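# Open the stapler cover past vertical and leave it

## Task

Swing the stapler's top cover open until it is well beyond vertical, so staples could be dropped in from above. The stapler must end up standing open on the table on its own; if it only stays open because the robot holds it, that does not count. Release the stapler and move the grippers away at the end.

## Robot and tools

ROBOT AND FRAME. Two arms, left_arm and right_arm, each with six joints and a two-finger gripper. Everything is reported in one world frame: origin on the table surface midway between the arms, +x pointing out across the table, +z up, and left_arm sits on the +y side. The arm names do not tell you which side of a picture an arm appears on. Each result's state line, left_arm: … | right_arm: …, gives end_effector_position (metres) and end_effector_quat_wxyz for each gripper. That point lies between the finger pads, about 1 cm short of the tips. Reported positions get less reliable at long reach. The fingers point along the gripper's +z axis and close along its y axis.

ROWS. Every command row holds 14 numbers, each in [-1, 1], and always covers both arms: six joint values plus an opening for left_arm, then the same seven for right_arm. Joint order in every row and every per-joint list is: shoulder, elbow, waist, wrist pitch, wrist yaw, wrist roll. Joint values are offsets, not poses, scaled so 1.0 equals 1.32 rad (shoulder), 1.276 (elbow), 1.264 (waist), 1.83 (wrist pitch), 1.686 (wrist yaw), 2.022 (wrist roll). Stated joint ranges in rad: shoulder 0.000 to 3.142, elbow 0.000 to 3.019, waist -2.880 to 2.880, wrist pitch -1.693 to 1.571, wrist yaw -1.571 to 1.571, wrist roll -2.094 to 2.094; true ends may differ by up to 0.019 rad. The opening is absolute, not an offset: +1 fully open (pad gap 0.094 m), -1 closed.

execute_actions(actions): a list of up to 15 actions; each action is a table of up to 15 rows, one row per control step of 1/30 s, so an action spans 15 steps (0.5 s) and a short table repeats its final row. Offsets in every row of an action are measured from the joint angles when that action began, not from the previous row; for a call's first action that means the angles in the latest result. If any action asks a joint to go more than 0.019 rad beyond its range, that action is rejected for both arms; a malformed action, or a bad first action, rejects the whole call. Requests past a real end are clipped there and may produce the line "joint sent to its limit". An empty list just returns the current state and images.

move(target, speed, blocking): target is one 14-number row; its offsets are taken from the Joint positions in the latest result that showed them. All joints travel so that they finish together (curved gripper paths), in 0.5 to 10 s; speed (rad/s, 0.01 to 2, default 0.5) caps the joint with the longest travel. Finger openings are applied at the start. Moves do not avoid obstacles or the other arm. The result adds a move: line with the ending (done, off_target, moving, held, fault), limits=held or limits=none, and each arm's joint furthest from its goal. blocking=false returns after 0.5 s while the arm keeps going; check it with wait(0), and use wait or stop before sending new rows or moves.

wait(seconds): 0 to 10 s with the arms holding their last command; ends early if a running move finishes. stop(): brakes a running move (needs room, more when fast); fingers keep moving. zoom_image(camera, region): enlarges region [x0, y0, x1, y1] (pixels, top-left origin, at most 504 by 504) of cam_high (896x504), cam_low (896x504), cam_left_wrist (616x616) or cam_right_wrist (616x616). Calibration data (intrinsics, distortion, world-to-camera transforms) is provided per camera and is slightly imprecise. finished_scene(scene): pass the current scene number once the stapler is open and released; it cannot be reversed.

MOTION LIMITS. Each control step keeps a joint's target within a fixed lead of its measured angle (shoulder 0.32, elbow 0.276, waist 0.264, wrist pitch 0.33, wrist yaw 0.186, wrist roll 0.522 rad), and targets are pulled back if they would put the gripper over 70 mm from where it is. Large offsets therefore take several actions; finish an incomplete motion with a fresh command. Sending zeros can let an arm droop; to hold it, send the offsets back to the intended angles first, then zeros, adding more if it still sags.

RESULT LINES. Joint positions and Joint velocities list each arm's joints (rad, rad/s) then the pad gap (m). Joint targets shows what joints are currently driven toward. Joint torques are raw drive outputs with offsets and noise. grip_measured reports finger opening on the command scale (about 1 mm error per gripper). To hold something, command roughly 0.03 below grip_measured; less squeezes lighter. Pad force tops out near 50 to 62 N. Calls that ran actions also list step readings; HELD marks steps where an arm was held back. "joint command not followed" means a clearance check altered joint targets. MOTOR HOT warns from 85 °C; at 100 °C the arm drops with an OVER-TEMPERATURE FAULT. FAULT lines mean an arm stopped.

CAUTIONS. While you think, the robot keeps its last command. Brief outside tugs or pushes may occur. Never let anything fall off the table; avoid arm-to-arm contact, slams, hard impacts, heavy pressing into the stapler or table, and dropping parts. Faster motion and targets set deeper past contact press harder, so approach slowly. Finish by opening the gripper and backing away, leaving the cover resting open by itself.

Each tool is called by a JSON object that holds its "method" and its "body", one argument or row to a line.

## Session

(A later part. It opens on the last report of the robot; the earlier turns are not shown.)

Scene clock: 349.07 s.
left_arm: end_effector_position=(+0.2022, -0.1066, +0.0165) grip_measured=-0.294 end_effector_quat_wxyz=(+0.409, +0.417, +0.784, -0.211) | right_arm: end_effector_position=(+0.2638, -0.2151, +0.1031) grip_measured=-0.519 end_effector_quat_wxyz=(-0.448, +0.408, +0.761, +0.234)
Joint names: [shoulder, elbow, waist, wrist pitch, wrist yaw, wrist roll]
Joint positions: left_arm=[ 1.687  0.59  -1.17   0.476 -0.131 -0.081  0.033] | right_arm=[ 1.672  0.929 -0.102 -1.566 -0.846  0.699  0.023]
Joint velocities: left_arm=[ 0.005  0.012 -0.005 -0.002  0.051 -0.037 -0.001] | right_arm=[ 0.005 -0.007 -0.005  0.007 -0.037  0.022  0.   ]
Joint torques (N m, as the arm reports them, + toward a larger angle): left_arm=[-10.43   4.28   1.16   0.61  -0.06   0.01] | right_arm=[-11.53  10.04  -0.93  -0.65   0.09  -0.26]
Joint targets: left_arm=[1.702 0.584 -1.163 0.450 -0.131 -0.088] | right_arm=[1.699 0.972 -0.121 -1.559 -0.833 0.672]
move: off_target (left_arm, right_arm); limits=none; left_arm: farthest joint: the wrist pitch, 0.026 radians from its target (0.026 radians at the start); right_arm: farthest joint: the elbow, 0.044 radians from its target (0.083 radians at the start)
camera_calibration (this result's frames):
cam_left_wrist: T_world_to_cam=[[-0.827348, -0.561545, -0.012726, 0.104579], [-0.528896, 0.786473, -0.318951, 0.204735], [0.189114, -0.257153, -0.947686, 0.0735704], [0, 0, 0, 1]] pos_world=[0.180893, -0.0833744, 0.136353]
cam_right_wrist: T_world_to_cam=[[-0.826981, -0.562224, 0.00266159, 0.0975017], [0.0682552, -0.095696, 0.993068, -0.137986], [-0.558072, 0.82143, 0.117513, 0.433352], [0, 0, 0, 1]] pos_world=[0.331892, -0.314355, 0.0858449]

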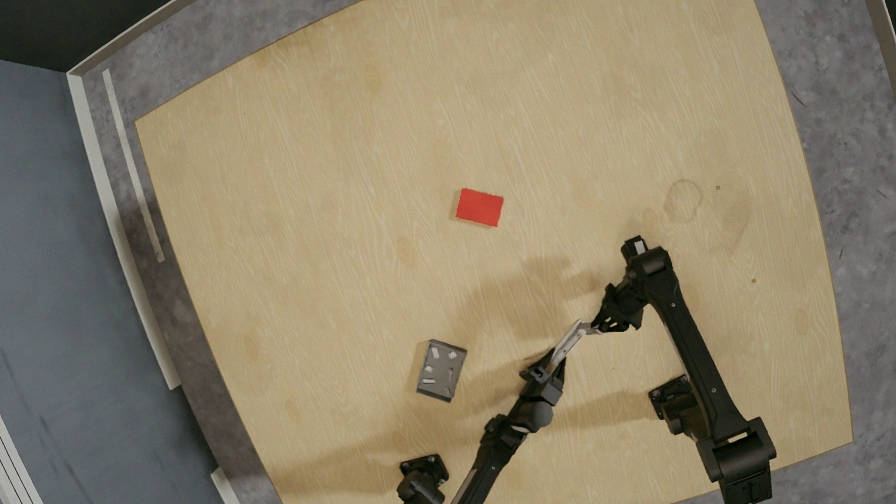

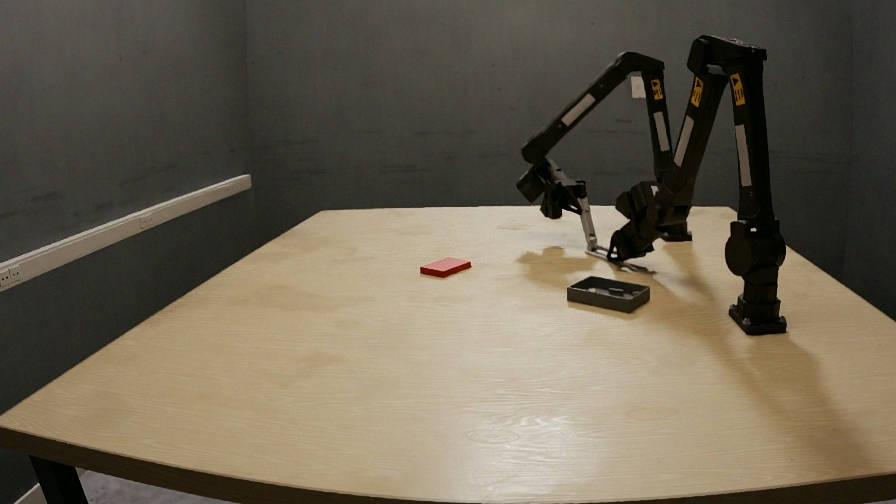

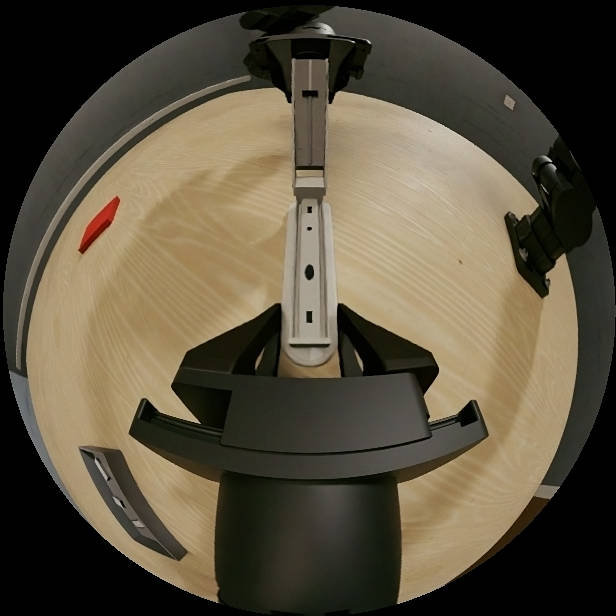

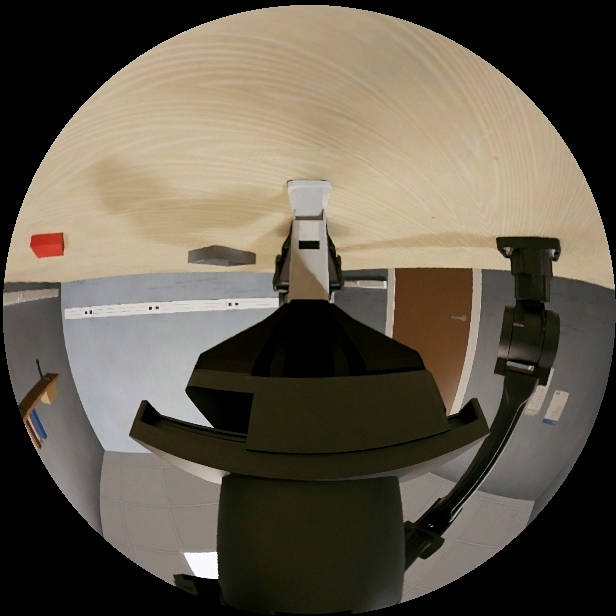

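{"method": "move", "body": {
  "target": [0.0114,-0.0047,0.0055,-0.0142,0,-0.0035,-0.33, 0.0808,0.0511,-0.0595,0.0129,0.0329,-0.0441,-0.528],
  "speed": 0.08
}}

Scene clock: 364.30 s.
left_arm: end_effector_position=(+0.2022, -0.1065, +0.0165) grip_measured=-0.294 end_effector_quat_wxyz=(+0.409, +0.418, +0.783, -0.211) | right_arm: end_effector_position=(+0.2778, -0.2364, +0.0837) grip_measured=-0.519 end_effector_quat_wxyz=(-0.447, +0.408, +0.761, +0.235)
Joint names: [shoulder, elbow, waist, wrist pitch, wrist yaw, wrist roll]
Joint positions: left_arm=[ 1.687  0.59  -1.17   0.476 -0.131 -0.079  0.033] | right_arm=[ 1.748  0.959 -0.162 -1.566 -0.806  0.635  0.023]
Joint velocities: left_arm=[-0.015  0.007 -0.005  0.017 -0.022 -0.037 -0.001] | right_arm=[ 0.005  0.007 -0.015  0.002 -0.066 -0.022  0.   ]
Joint torques (N m, as the arm reports them, + toward a larger angle): left_arm=[-10.35   4.34   0.97   0.61  -0.04  -0.01] | right_arm=[-12.17   8.94  -0.74  -0.16   0.25  -0.25]
Joint targets: left_arm=[1.702 0.584 -1.163 0.450 -0.131 -0.088] | right_arm=[1.779 0.994 -0.178 -1.543 -0.790 0.610]
move: off_target (left_arm, right_arm); limits=none; left_arm: farthest joint: the wrist pitch, 0.026 radians from its target (0.026 radians at the start); right_arm: farthest joint: the elbow, 0.036 radians from its target (0.065 radians at the start)
camera_calibration (this result's frames):
cam_left_wrist: T_world_to_cam=[[-0.827772, -0.560878, -0.0145031, 0.10483], [-0.527801, 0.787203, -0.318963, 0.204596], [0.190316, -0.256374, -0.947656, 0.0734128], [0, 0, 0, 1]] pos_world=[0.18079, -0.0834409, 0.136349]
cam_right_wrist: T_world_to_cam=[[-0.827588, -0.561336, 0.000833786, 0.0976332], [0.0668557, -0.0970916, 0.993027, -0.121643], [-0.557341, 0.821873, 0.11788, 0.460773], [0, 0, 0, 1]] pos_world=[0.34574, -0.335702, 0.0663979]

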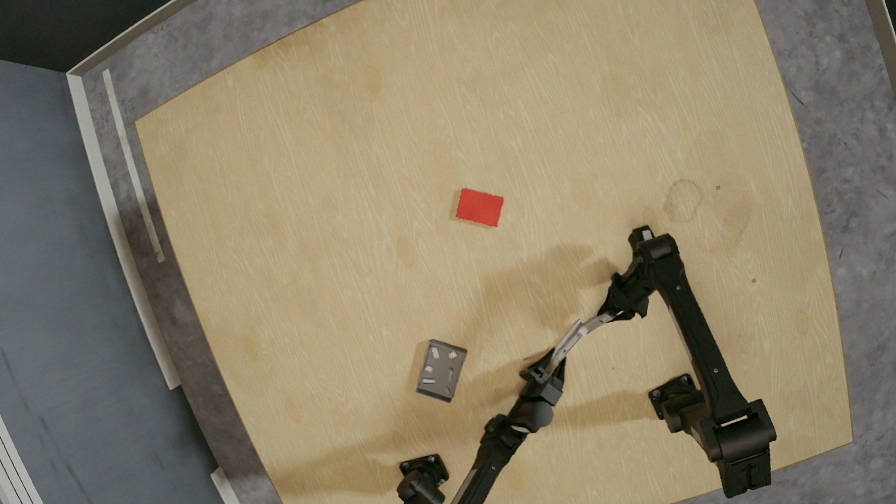

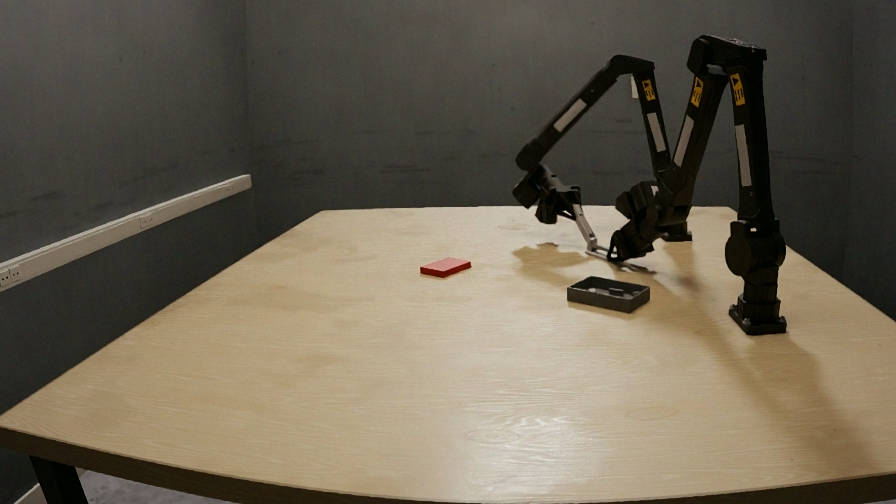

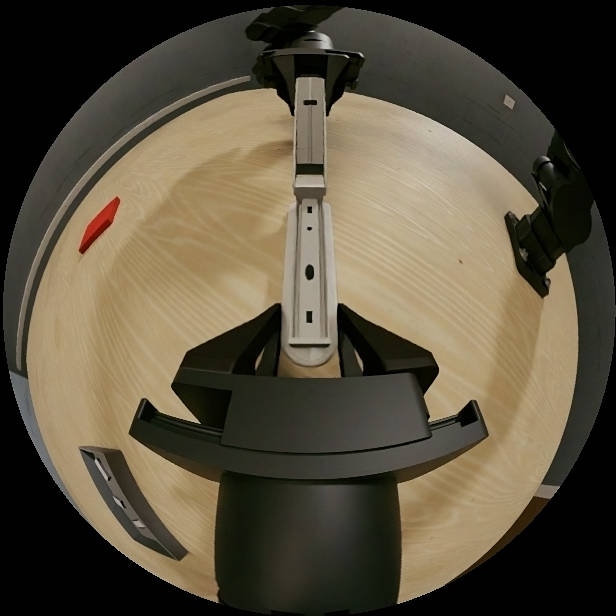

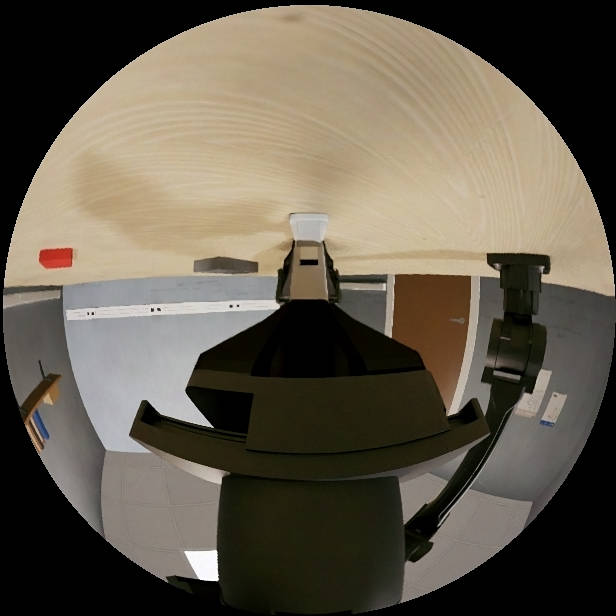

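{"method": "move", "body": {
  "target": [0.0114,-0.0047,0.0055,-0.0142,0,-0.004,-0.33, 0.0948,0.0383,-0.0411,0.0457,0.0278,-0.031,-0.528],
  "speed": 0.08
}}

Scene clock: 378.50 s.
left_arm: end_effector_position=(+0.2023, -0.1065, +0.0165) grip_measured=-0.294 end_effector_quat_wxyz=(+0.409, +0.418, +0.783, -0.210) | right_arm: end_effector_position=(+0.2878, -0.2506, +0.0495) grip_measured=-0.519 end_effector_quat_wxyz=(-0.444, +0.407, +0.763, +0.234)
Joint names: [shoulder, elbow, waist, wrist pitch, wrist yaw, wrist roll]
Joint positions: left_arm=[ 1.687  0.59  -1.17   0.476 -0.132 -0.078  0.033] | right_arm=[ 1.841  0.974 -0.198 -1.506 -0.776  0.6    0.023]
Joint velocities: left_arm=[-0.005 -0.012 -0.015  0.007 -0.022 -0.007 -0.001] | right_arm=[-0.005 -0.002 -0.015 -0.007  0.022 -0.051 -0.001]
Joint torques (N m, as the arm reports them, + toward a larger angle): left_arm=[-10.19   4.36   0.84   0.63  -0.06  -0.01] | right_arm=[-13.12   8.23  -0.34  -0.15   0.34  -0.28]
Joint targets: left_arm=[1.702 0.584 -1.163 0.450 -0.132 -0.087] | right_arm=[1.873 1.008 -0.214 -1.482 -0.759 0.572]
move: off_target (left_arm, right_arm); limits=none; left_arm: farthest joint: the wrist pitch, 0.026 radians from its target (0.026 radians at the start); right_arm: farthest joint: the elbow, 0.034 radians from its target (0.049 radians at the start)
camera_calibration (this result's frames):
cam_left_wrist: T_world_to_cam=[[-0.827834, -0.560763, -0.0153455, 0.104934], [-0.527471, 0.787415, -0.318985, 0.204557], [0.190959, -0.255973, -0.947635, 0.0733282], [0, 0, 0, 1]] pos_world=[0.180763, -0.0834577, 0.136349]
cam_right_wrist: T_world_to_cam=[[-0.826349, -0.563153, -0.00253355, 0.0973385], [0.0607863, -0.093666, 0.993746, -0.0872081], [-0.559869, 0.821027, 0.111633, 0.482841], [0, 0, 0, 1]] pos_world=[0.356064, -0.349777, 0.0330085]

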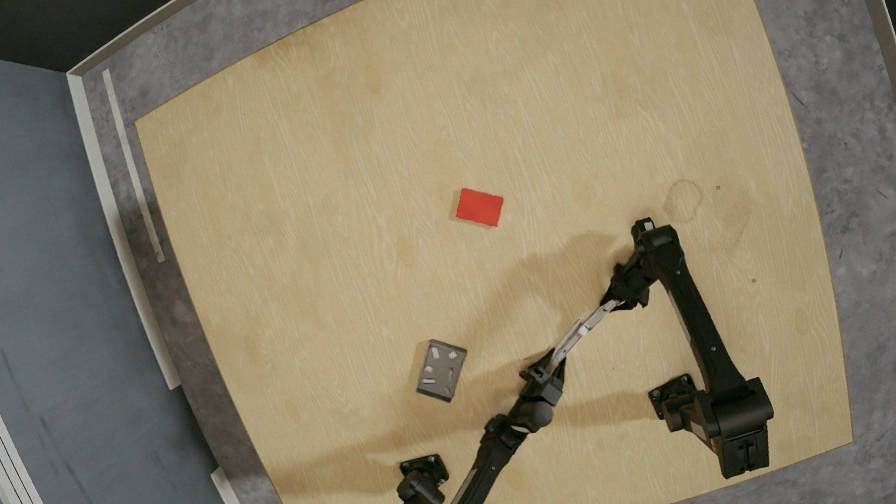

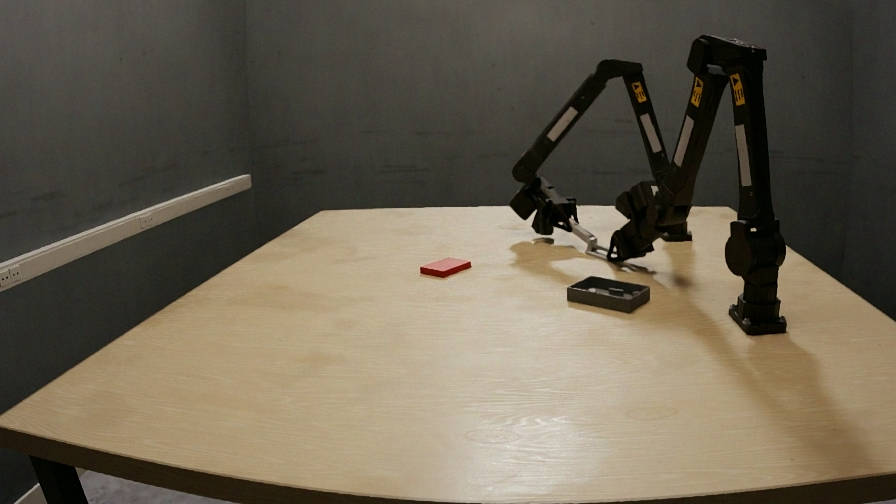

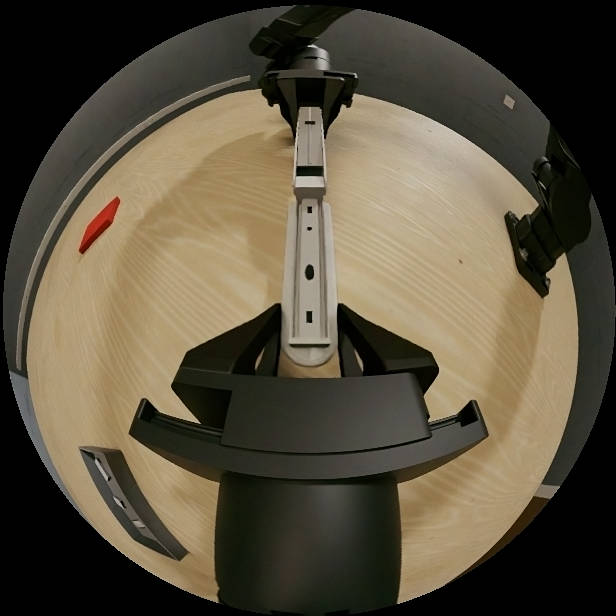

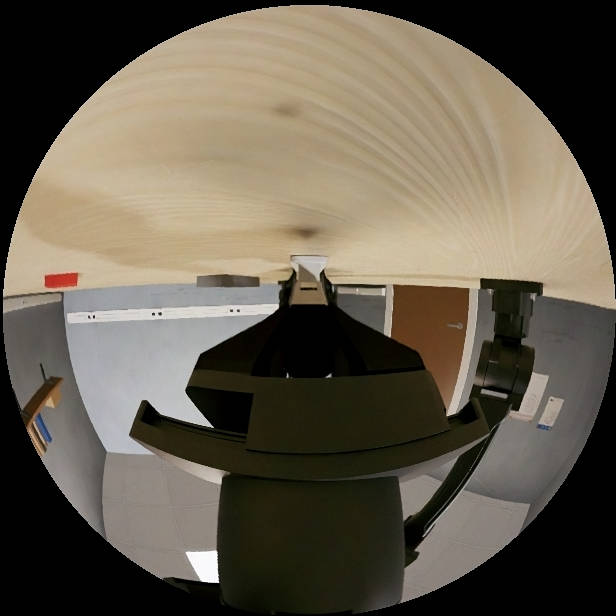

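{"method": "zoom_image", "body": {
  "camera": "cam_low",
  "region": [500, 170, 660, 280]
}}

Region (500, 170, 660, 280) of cam_low's 896x504 image, scaled by 3.150, with more detail than that image has; it fills the top 346 rows of this view, and the rest is white.

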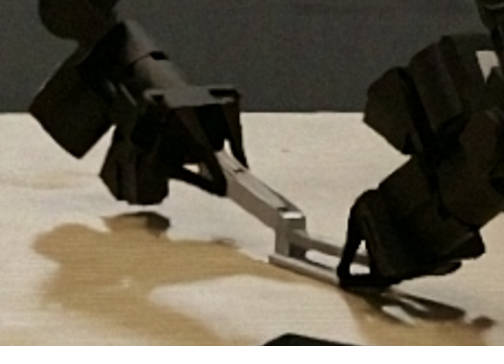

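{"method": "execute_actions", "body": {
  "actions": [
    [[0,-0.0047,0.004,-0.005,0,0,-0.33, 0.006,0.0157,-0.004,0,0,-0.003,-0.523],[0,-0.0047,0.004,-0.005,0,0,-0.33, 0.006,0.0157,-0.004,0,0,-0.003,-0.519],[0,-0.0047,0.004,-0.005,0,0,-0.33, 0.006,0.0157,-0.004,0,0,-0.003,-0.516],[0,-0.0047,0.004,-0.005,0,0,-0.33, 0.006,0.0157,-0.004,0,0,-0.003,-0.513],[0,-0.0047,0.004,-0.005,0,0,-0.33, 0.006,0.0157,-0.004,0,0,-0.003,-0.51],[0,-0.0047,0.004,-0.005,0,0,-0.33, 0.006,0.0157,-0.004,0,0,-0.003,-0.507],[0,-0.0047,0.004,-0.005,0,0,-0.33, 0.006,0.0157,-0.004,0,0,-0.003,-0.504],[0,-0.0047,0.004,-0.005,0,0,-0.33, 0.006,0.0157,-0.004,0,0,-0.003,-0.5],[0,-0.0047,0.004,-0.005,0,0,-0.33, 0.006,0.0157,-0.004,0,0,-0.003,-0.495],[0,-0.0047,0.004,-0.005,0,0,-0.33, 0.006,0.0157,-0.004,0,0,-0.003,-0.49],[0,-0.0047,0.004,-0.005,0,0,-0.33, 0.006,0.0157,-0.004,0,0,-0.003,-0.47],[0,-0.0047,0.004,-0.005,0,0,-0.33, 0.006,0.0157,-0.004,0,0,-0.003,-0.4],[0,-0.0047,0.004,-0.005,0,0,-0.33, 0.006,0.0157,-0.004,0,0,-0.003,-0.3],[0,-0.0047,0.004,-0.005,0,0,-0.33, 0.006,0.0157,-0.004,0,0,-0.003,-0.1],[0,-0.0047,0.004,-0.005,0,0,-0.33, 0.006,0.0157,-0.004,0,0,-0.003,0.2]],
    [[-0.006,-0.0047,0.004,0,0,0,0.2, 0,0.0157,-0.004,0,0,-0.003,0.2]]
  ]
}}

Scene clock: 404.47 s.
left_arm: end_effector_position=(+0.2023, -0.1063, +0.0164) grip_measured=+0.198 end_effector_quat_wxyz=(+0.409, +0.418, +0.783, -0.210) | right_arm: end_effector_position=(+0.2878, -0.2504, +0.0499) grip_measured=+0.198 end_effector_quat_wxyz=(-0.445, +0.408, +0.762, +0.235)
Joint names: [shoulder, elbow, waist, wrist pitch, wrist yaw, wrist roll]
Joint positions: left_arm=[ 1.687  0.59  -1.17   0.476 -0.132 -0.078  0.056] | right_arm=[ 1.841  0.974 -0.198 -1.507 -0.778  0.601  0.056]
Joint velocities: left_arm=[-0.005 -0.007 -0.015 -0.002 -0.007  0.007 -0.001] | right_arm=[-0.015 -0.002  0.015 -0.017  0.007  0.037  0.   ]
Joint torques (N m, as the arm reports them, + toward a larger angle): left_arm=[-12.35   4.22   0.9    1.48  -0.02   0.08] | right_arm=[-15.89   6.97   0.21  -1.04  -0.42  -0.03]
Joint targets: left_arm=[1.679 0.584 -1.165 0.476 -0.132 -0.078] | right_arm=[1.841 0.994 -0.203 -1.507 -0.778 0.595]
Step readings (joint positions; steps 1 to 15: 1st action; 16 to 30: 2nd action):
0: left_arm=[1.687 0.590 -1.170 0.476 -0.132 -0.078] | right_arm=[1.841 0.974 -0.198 -1.506 -0.776 0.600]
1: left_arm=[1.687 0.590 -1.170 0.476 -0.132 -0.078] | right_arm=[1.841 0.974 -0.198 -1.507 -0.778 0.600]
2: left_arm=[1.687 0.590 -1.170 0.476 -0.132 -0.078] | right_arm=[1.841 0.974 -0.198 -1.507 -0.778 0.601]
4: left_arm=[1.687 0.590 -1.170 0.476 -0.132 -0.078] | right_arm=[1.841 0.974 -0.198 -1.507 -0.778 0.601]
8: left_arm=[1.687 0.590 -1.170 0.476 -0.132 -0.078] | right_arm=[1.841 0.974 -0.198 -1.507 -0.778 0.601]
15: left_arm=[1.687 0.590 -1.170 0.476 -0.132 -0.078] | right_arm=[1.841 0.974 -0.198 -1.507 -0.778 0.601]
16: left_arm=[1.687 0.590 -1.170 0.476 -0.132 -0.078] | right_arm=[1.841 0.974 -0.198 -1.507 -0.778 0.601]
17: left_arm=[1.687 0.590 -1.170 0.476 -0.132 -0.078] | right_arm=[1.841 0.974 -0.198 -1.507 -0.778 0.601]
19: left_arm=[1.687 0.590 -1.170 0.476 -0.132 -0.078] | right_arm=[1.841 0.974 -0.198 -1.507 -0.778 0.601]
23: left_arm=[1.687 0.590 -1.170 0.476 -0.132 -0.078] | right_arm=[1.841 0.974 -0.198 -1.507 -0.778 0.601]
30: Joint positions above
camera_calibration (this result's frames):
cam_left_wrist: T_world_to_cam=[[-0.827659, -0.561013, -0.0156228, 0.104968], [-0.527704, 0.787392, -0.318658, 0.204382], [0.191073, -0.255496, -0.947741, 0.0732831], [0, 0, 0, 1]] pos_world=[0.180728, -0.0833167, 0.136221]
cam_right_wrist: T_world_to_cam=[[-0.827336, -0.561704, -0.00173173, 0.0980927], [0.0622558, -0.09476, 0.993552, -0.0881941], [-0.558246, 0.821894, 0.113368, 0.482287], [0, 0, 0, 1]] pos_world=[0.355881, -0.349647, 0.0331195]

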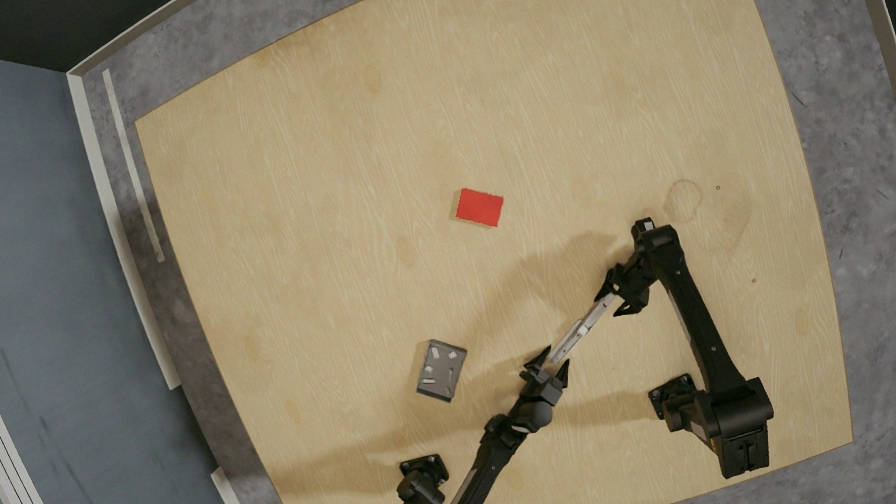

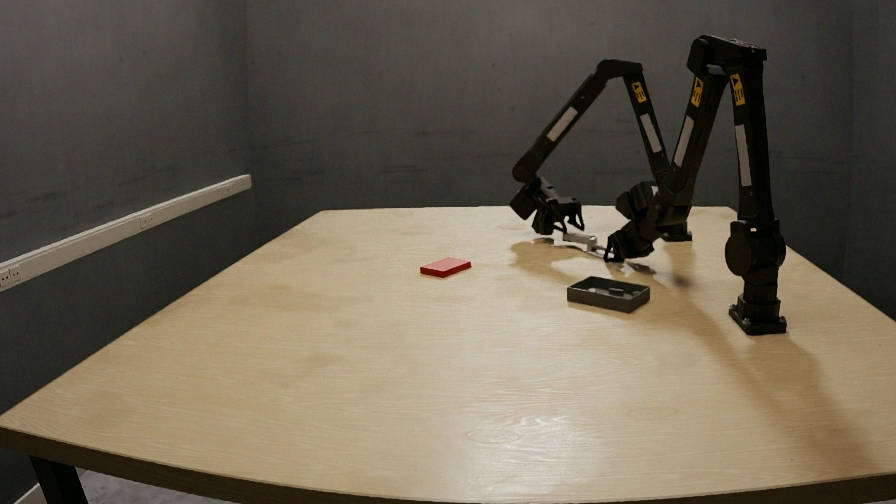

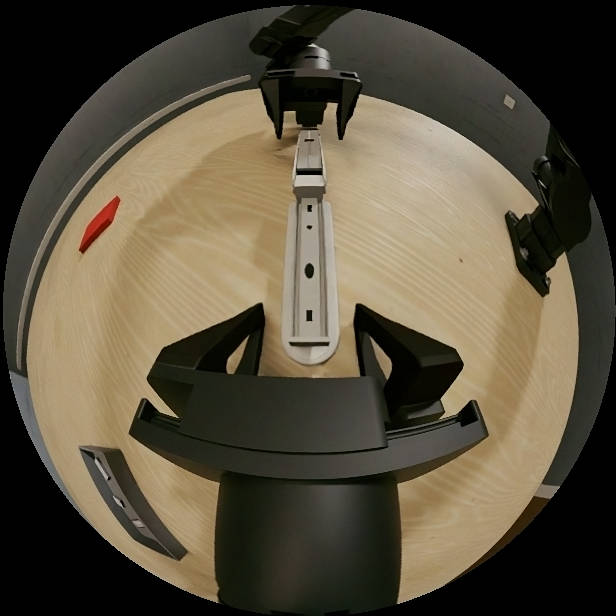

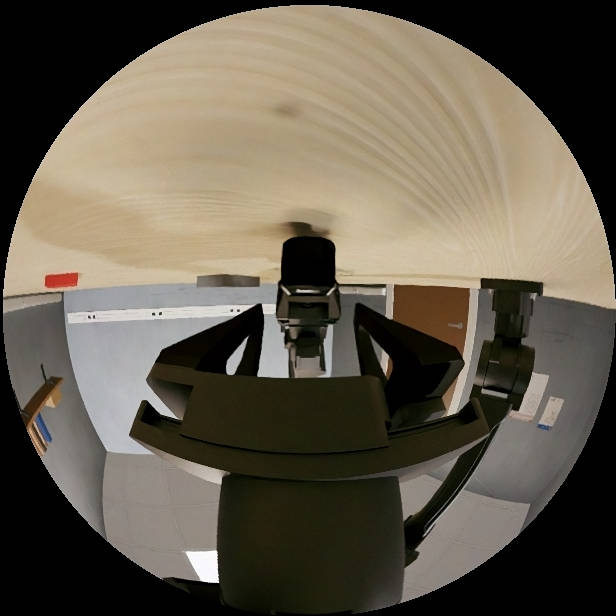

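{"method": "move", "body": {
  "target": [-0.331,0.06,0.004,-0.27,0,0,0.2, -0.2386,0.0157,-0.125,0,0,-0.003,0.2],
  "speed": 0.6
}}

Scene clock: 407.90 s.
left_arm: end_effector_position=(+0.1859, -0.0719, +0.1355) grip_measured=+0.198 end_effector_quat_wxyz=(+0.399, +0.422, +0.788, -0.203) | right_arm: end_effector_position=(+0.3124, -0.2996, +0.1387) grip_measured=+0.198 end_effector_quat_wxyz=(-0.293, +0.430, +0.793, +0.315)
Joint names: [shoulder, elbow, waist, wrist pitch, wrist yaw, wrist roll]
Joint positions: left_arm=[ 1.25   0.61  -1.17  -0.008 -0.132 -0.078  0.056] | right_arm=[ 1.524  0.974 -0.352 -1.507 -0.778  0.601  0.056]
Joint velocities: left_arm=[-0.015 -0.012  0.005 -0.007 -0.037 -0.037  0.001] | right_arm=[ 0.005  0.002 -0.005 -0.012  0.007 -0.037 -0.   ]
Joint torques (N m, as the arm reports them, + toward a larger angle): left_arm=[-8.03 11.68  0.94  1.09 -0.07  0.07] | right_arm=[-12.61   9.32   0.17  -0.54  -0.53  -0.06]
Joint targets: left_arm=[1.250 0.667 -1.165 -0.018 -0.132 -0.078] | right_arm=[1.526 0.994 -0.356 -1.507 -0.778 0.595]
move: off_target (left_arm); limits=none; left_arm: farthest joint: the elbow, 0.057 radians from its target (0.077 radians at the start); right_arm: farthest joint: the elbow, 0.020 radians from its target (0.020 radians at the start)
camera_calibration (this result's frames):
cam_left_wrist: T_world_to_cam=[[-0.827862, -0.560588, -0.0196637, 0.113224], [-0.531211, 0.794775, -0.293509, 0.204343], [0.180166, -0.232539, -0.955754, 0.202832], [0, 0, 0, 1]] pos_world=[0.16574, -0.0517687, 0.25606]
cam_right_wrist: T_world_to_cam=[[-0.863761, -0.435742, -0.253072, 0.174971], [-0.260371, -0.0440411, 0.964504, -0.0626377], [-0.431421, 0.898993, -0.0754137, 0.536131], [0, 0, 0, 1]] pos_world=[0.366122, -0.408495, 0.145126]

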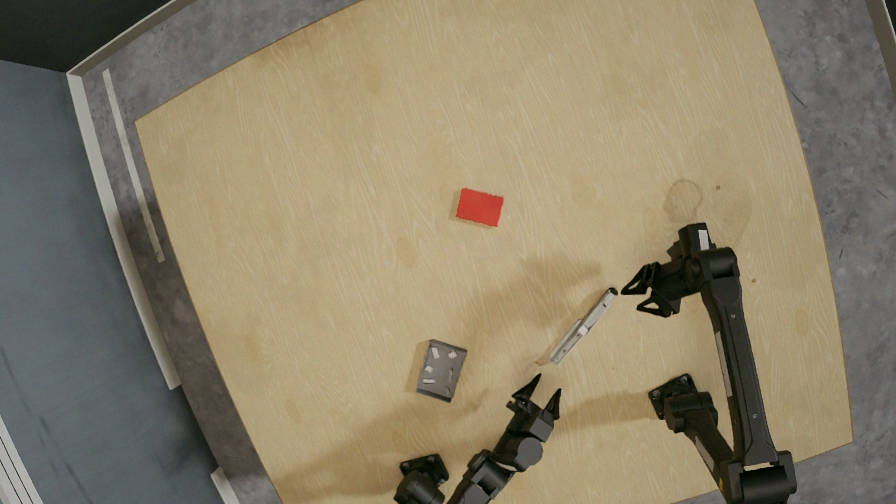

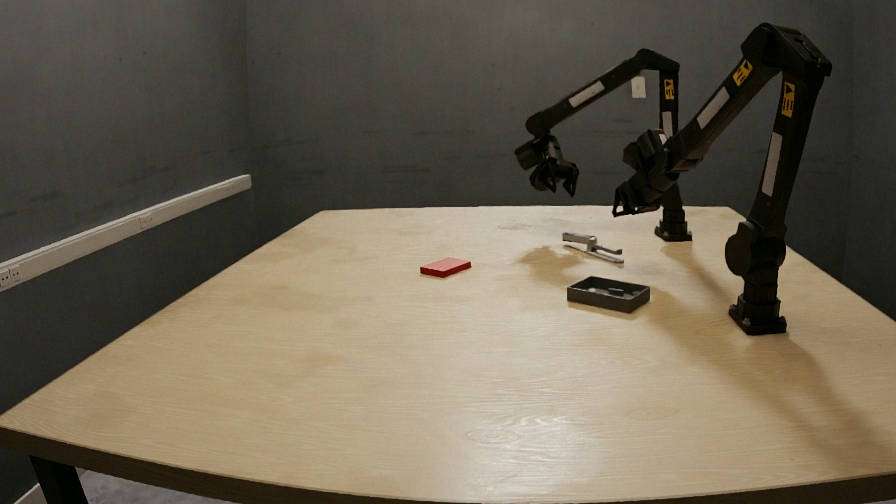

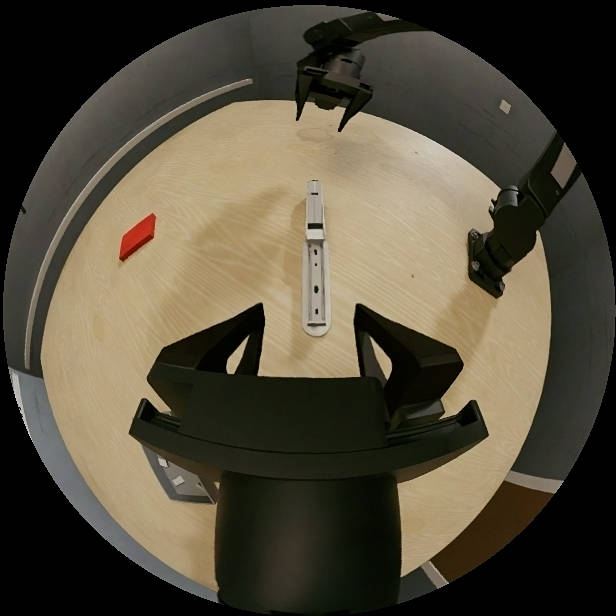

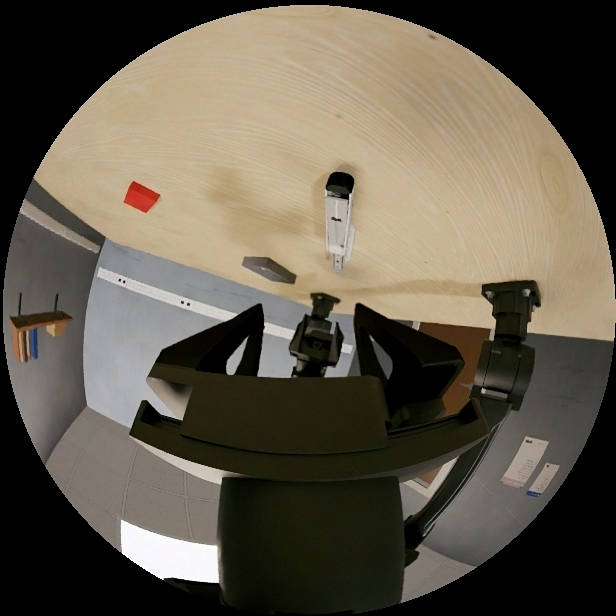

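{"method": "zoom_image", "body": {
  "camera": "cam_low",
  "region": [540, 215, 650, 280]
}}

Region (540, 215, 650, 280) of cam_low's 896x504 image, scaled by 4.582, with more detail than that image has; it fills the top 298 rows of this view, and the rest is white.

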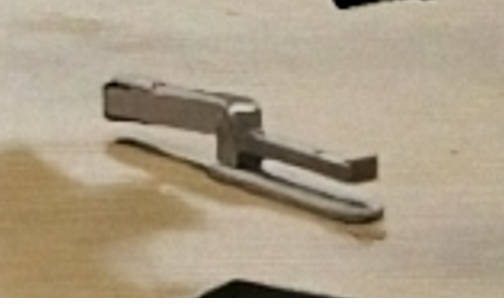

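The stapler is standing on the table with its cover fully open, and both arms are clear of it.

{"method": "finished_scene", "body": {
  "scene": 2
}}

The scene is finished: the task was done.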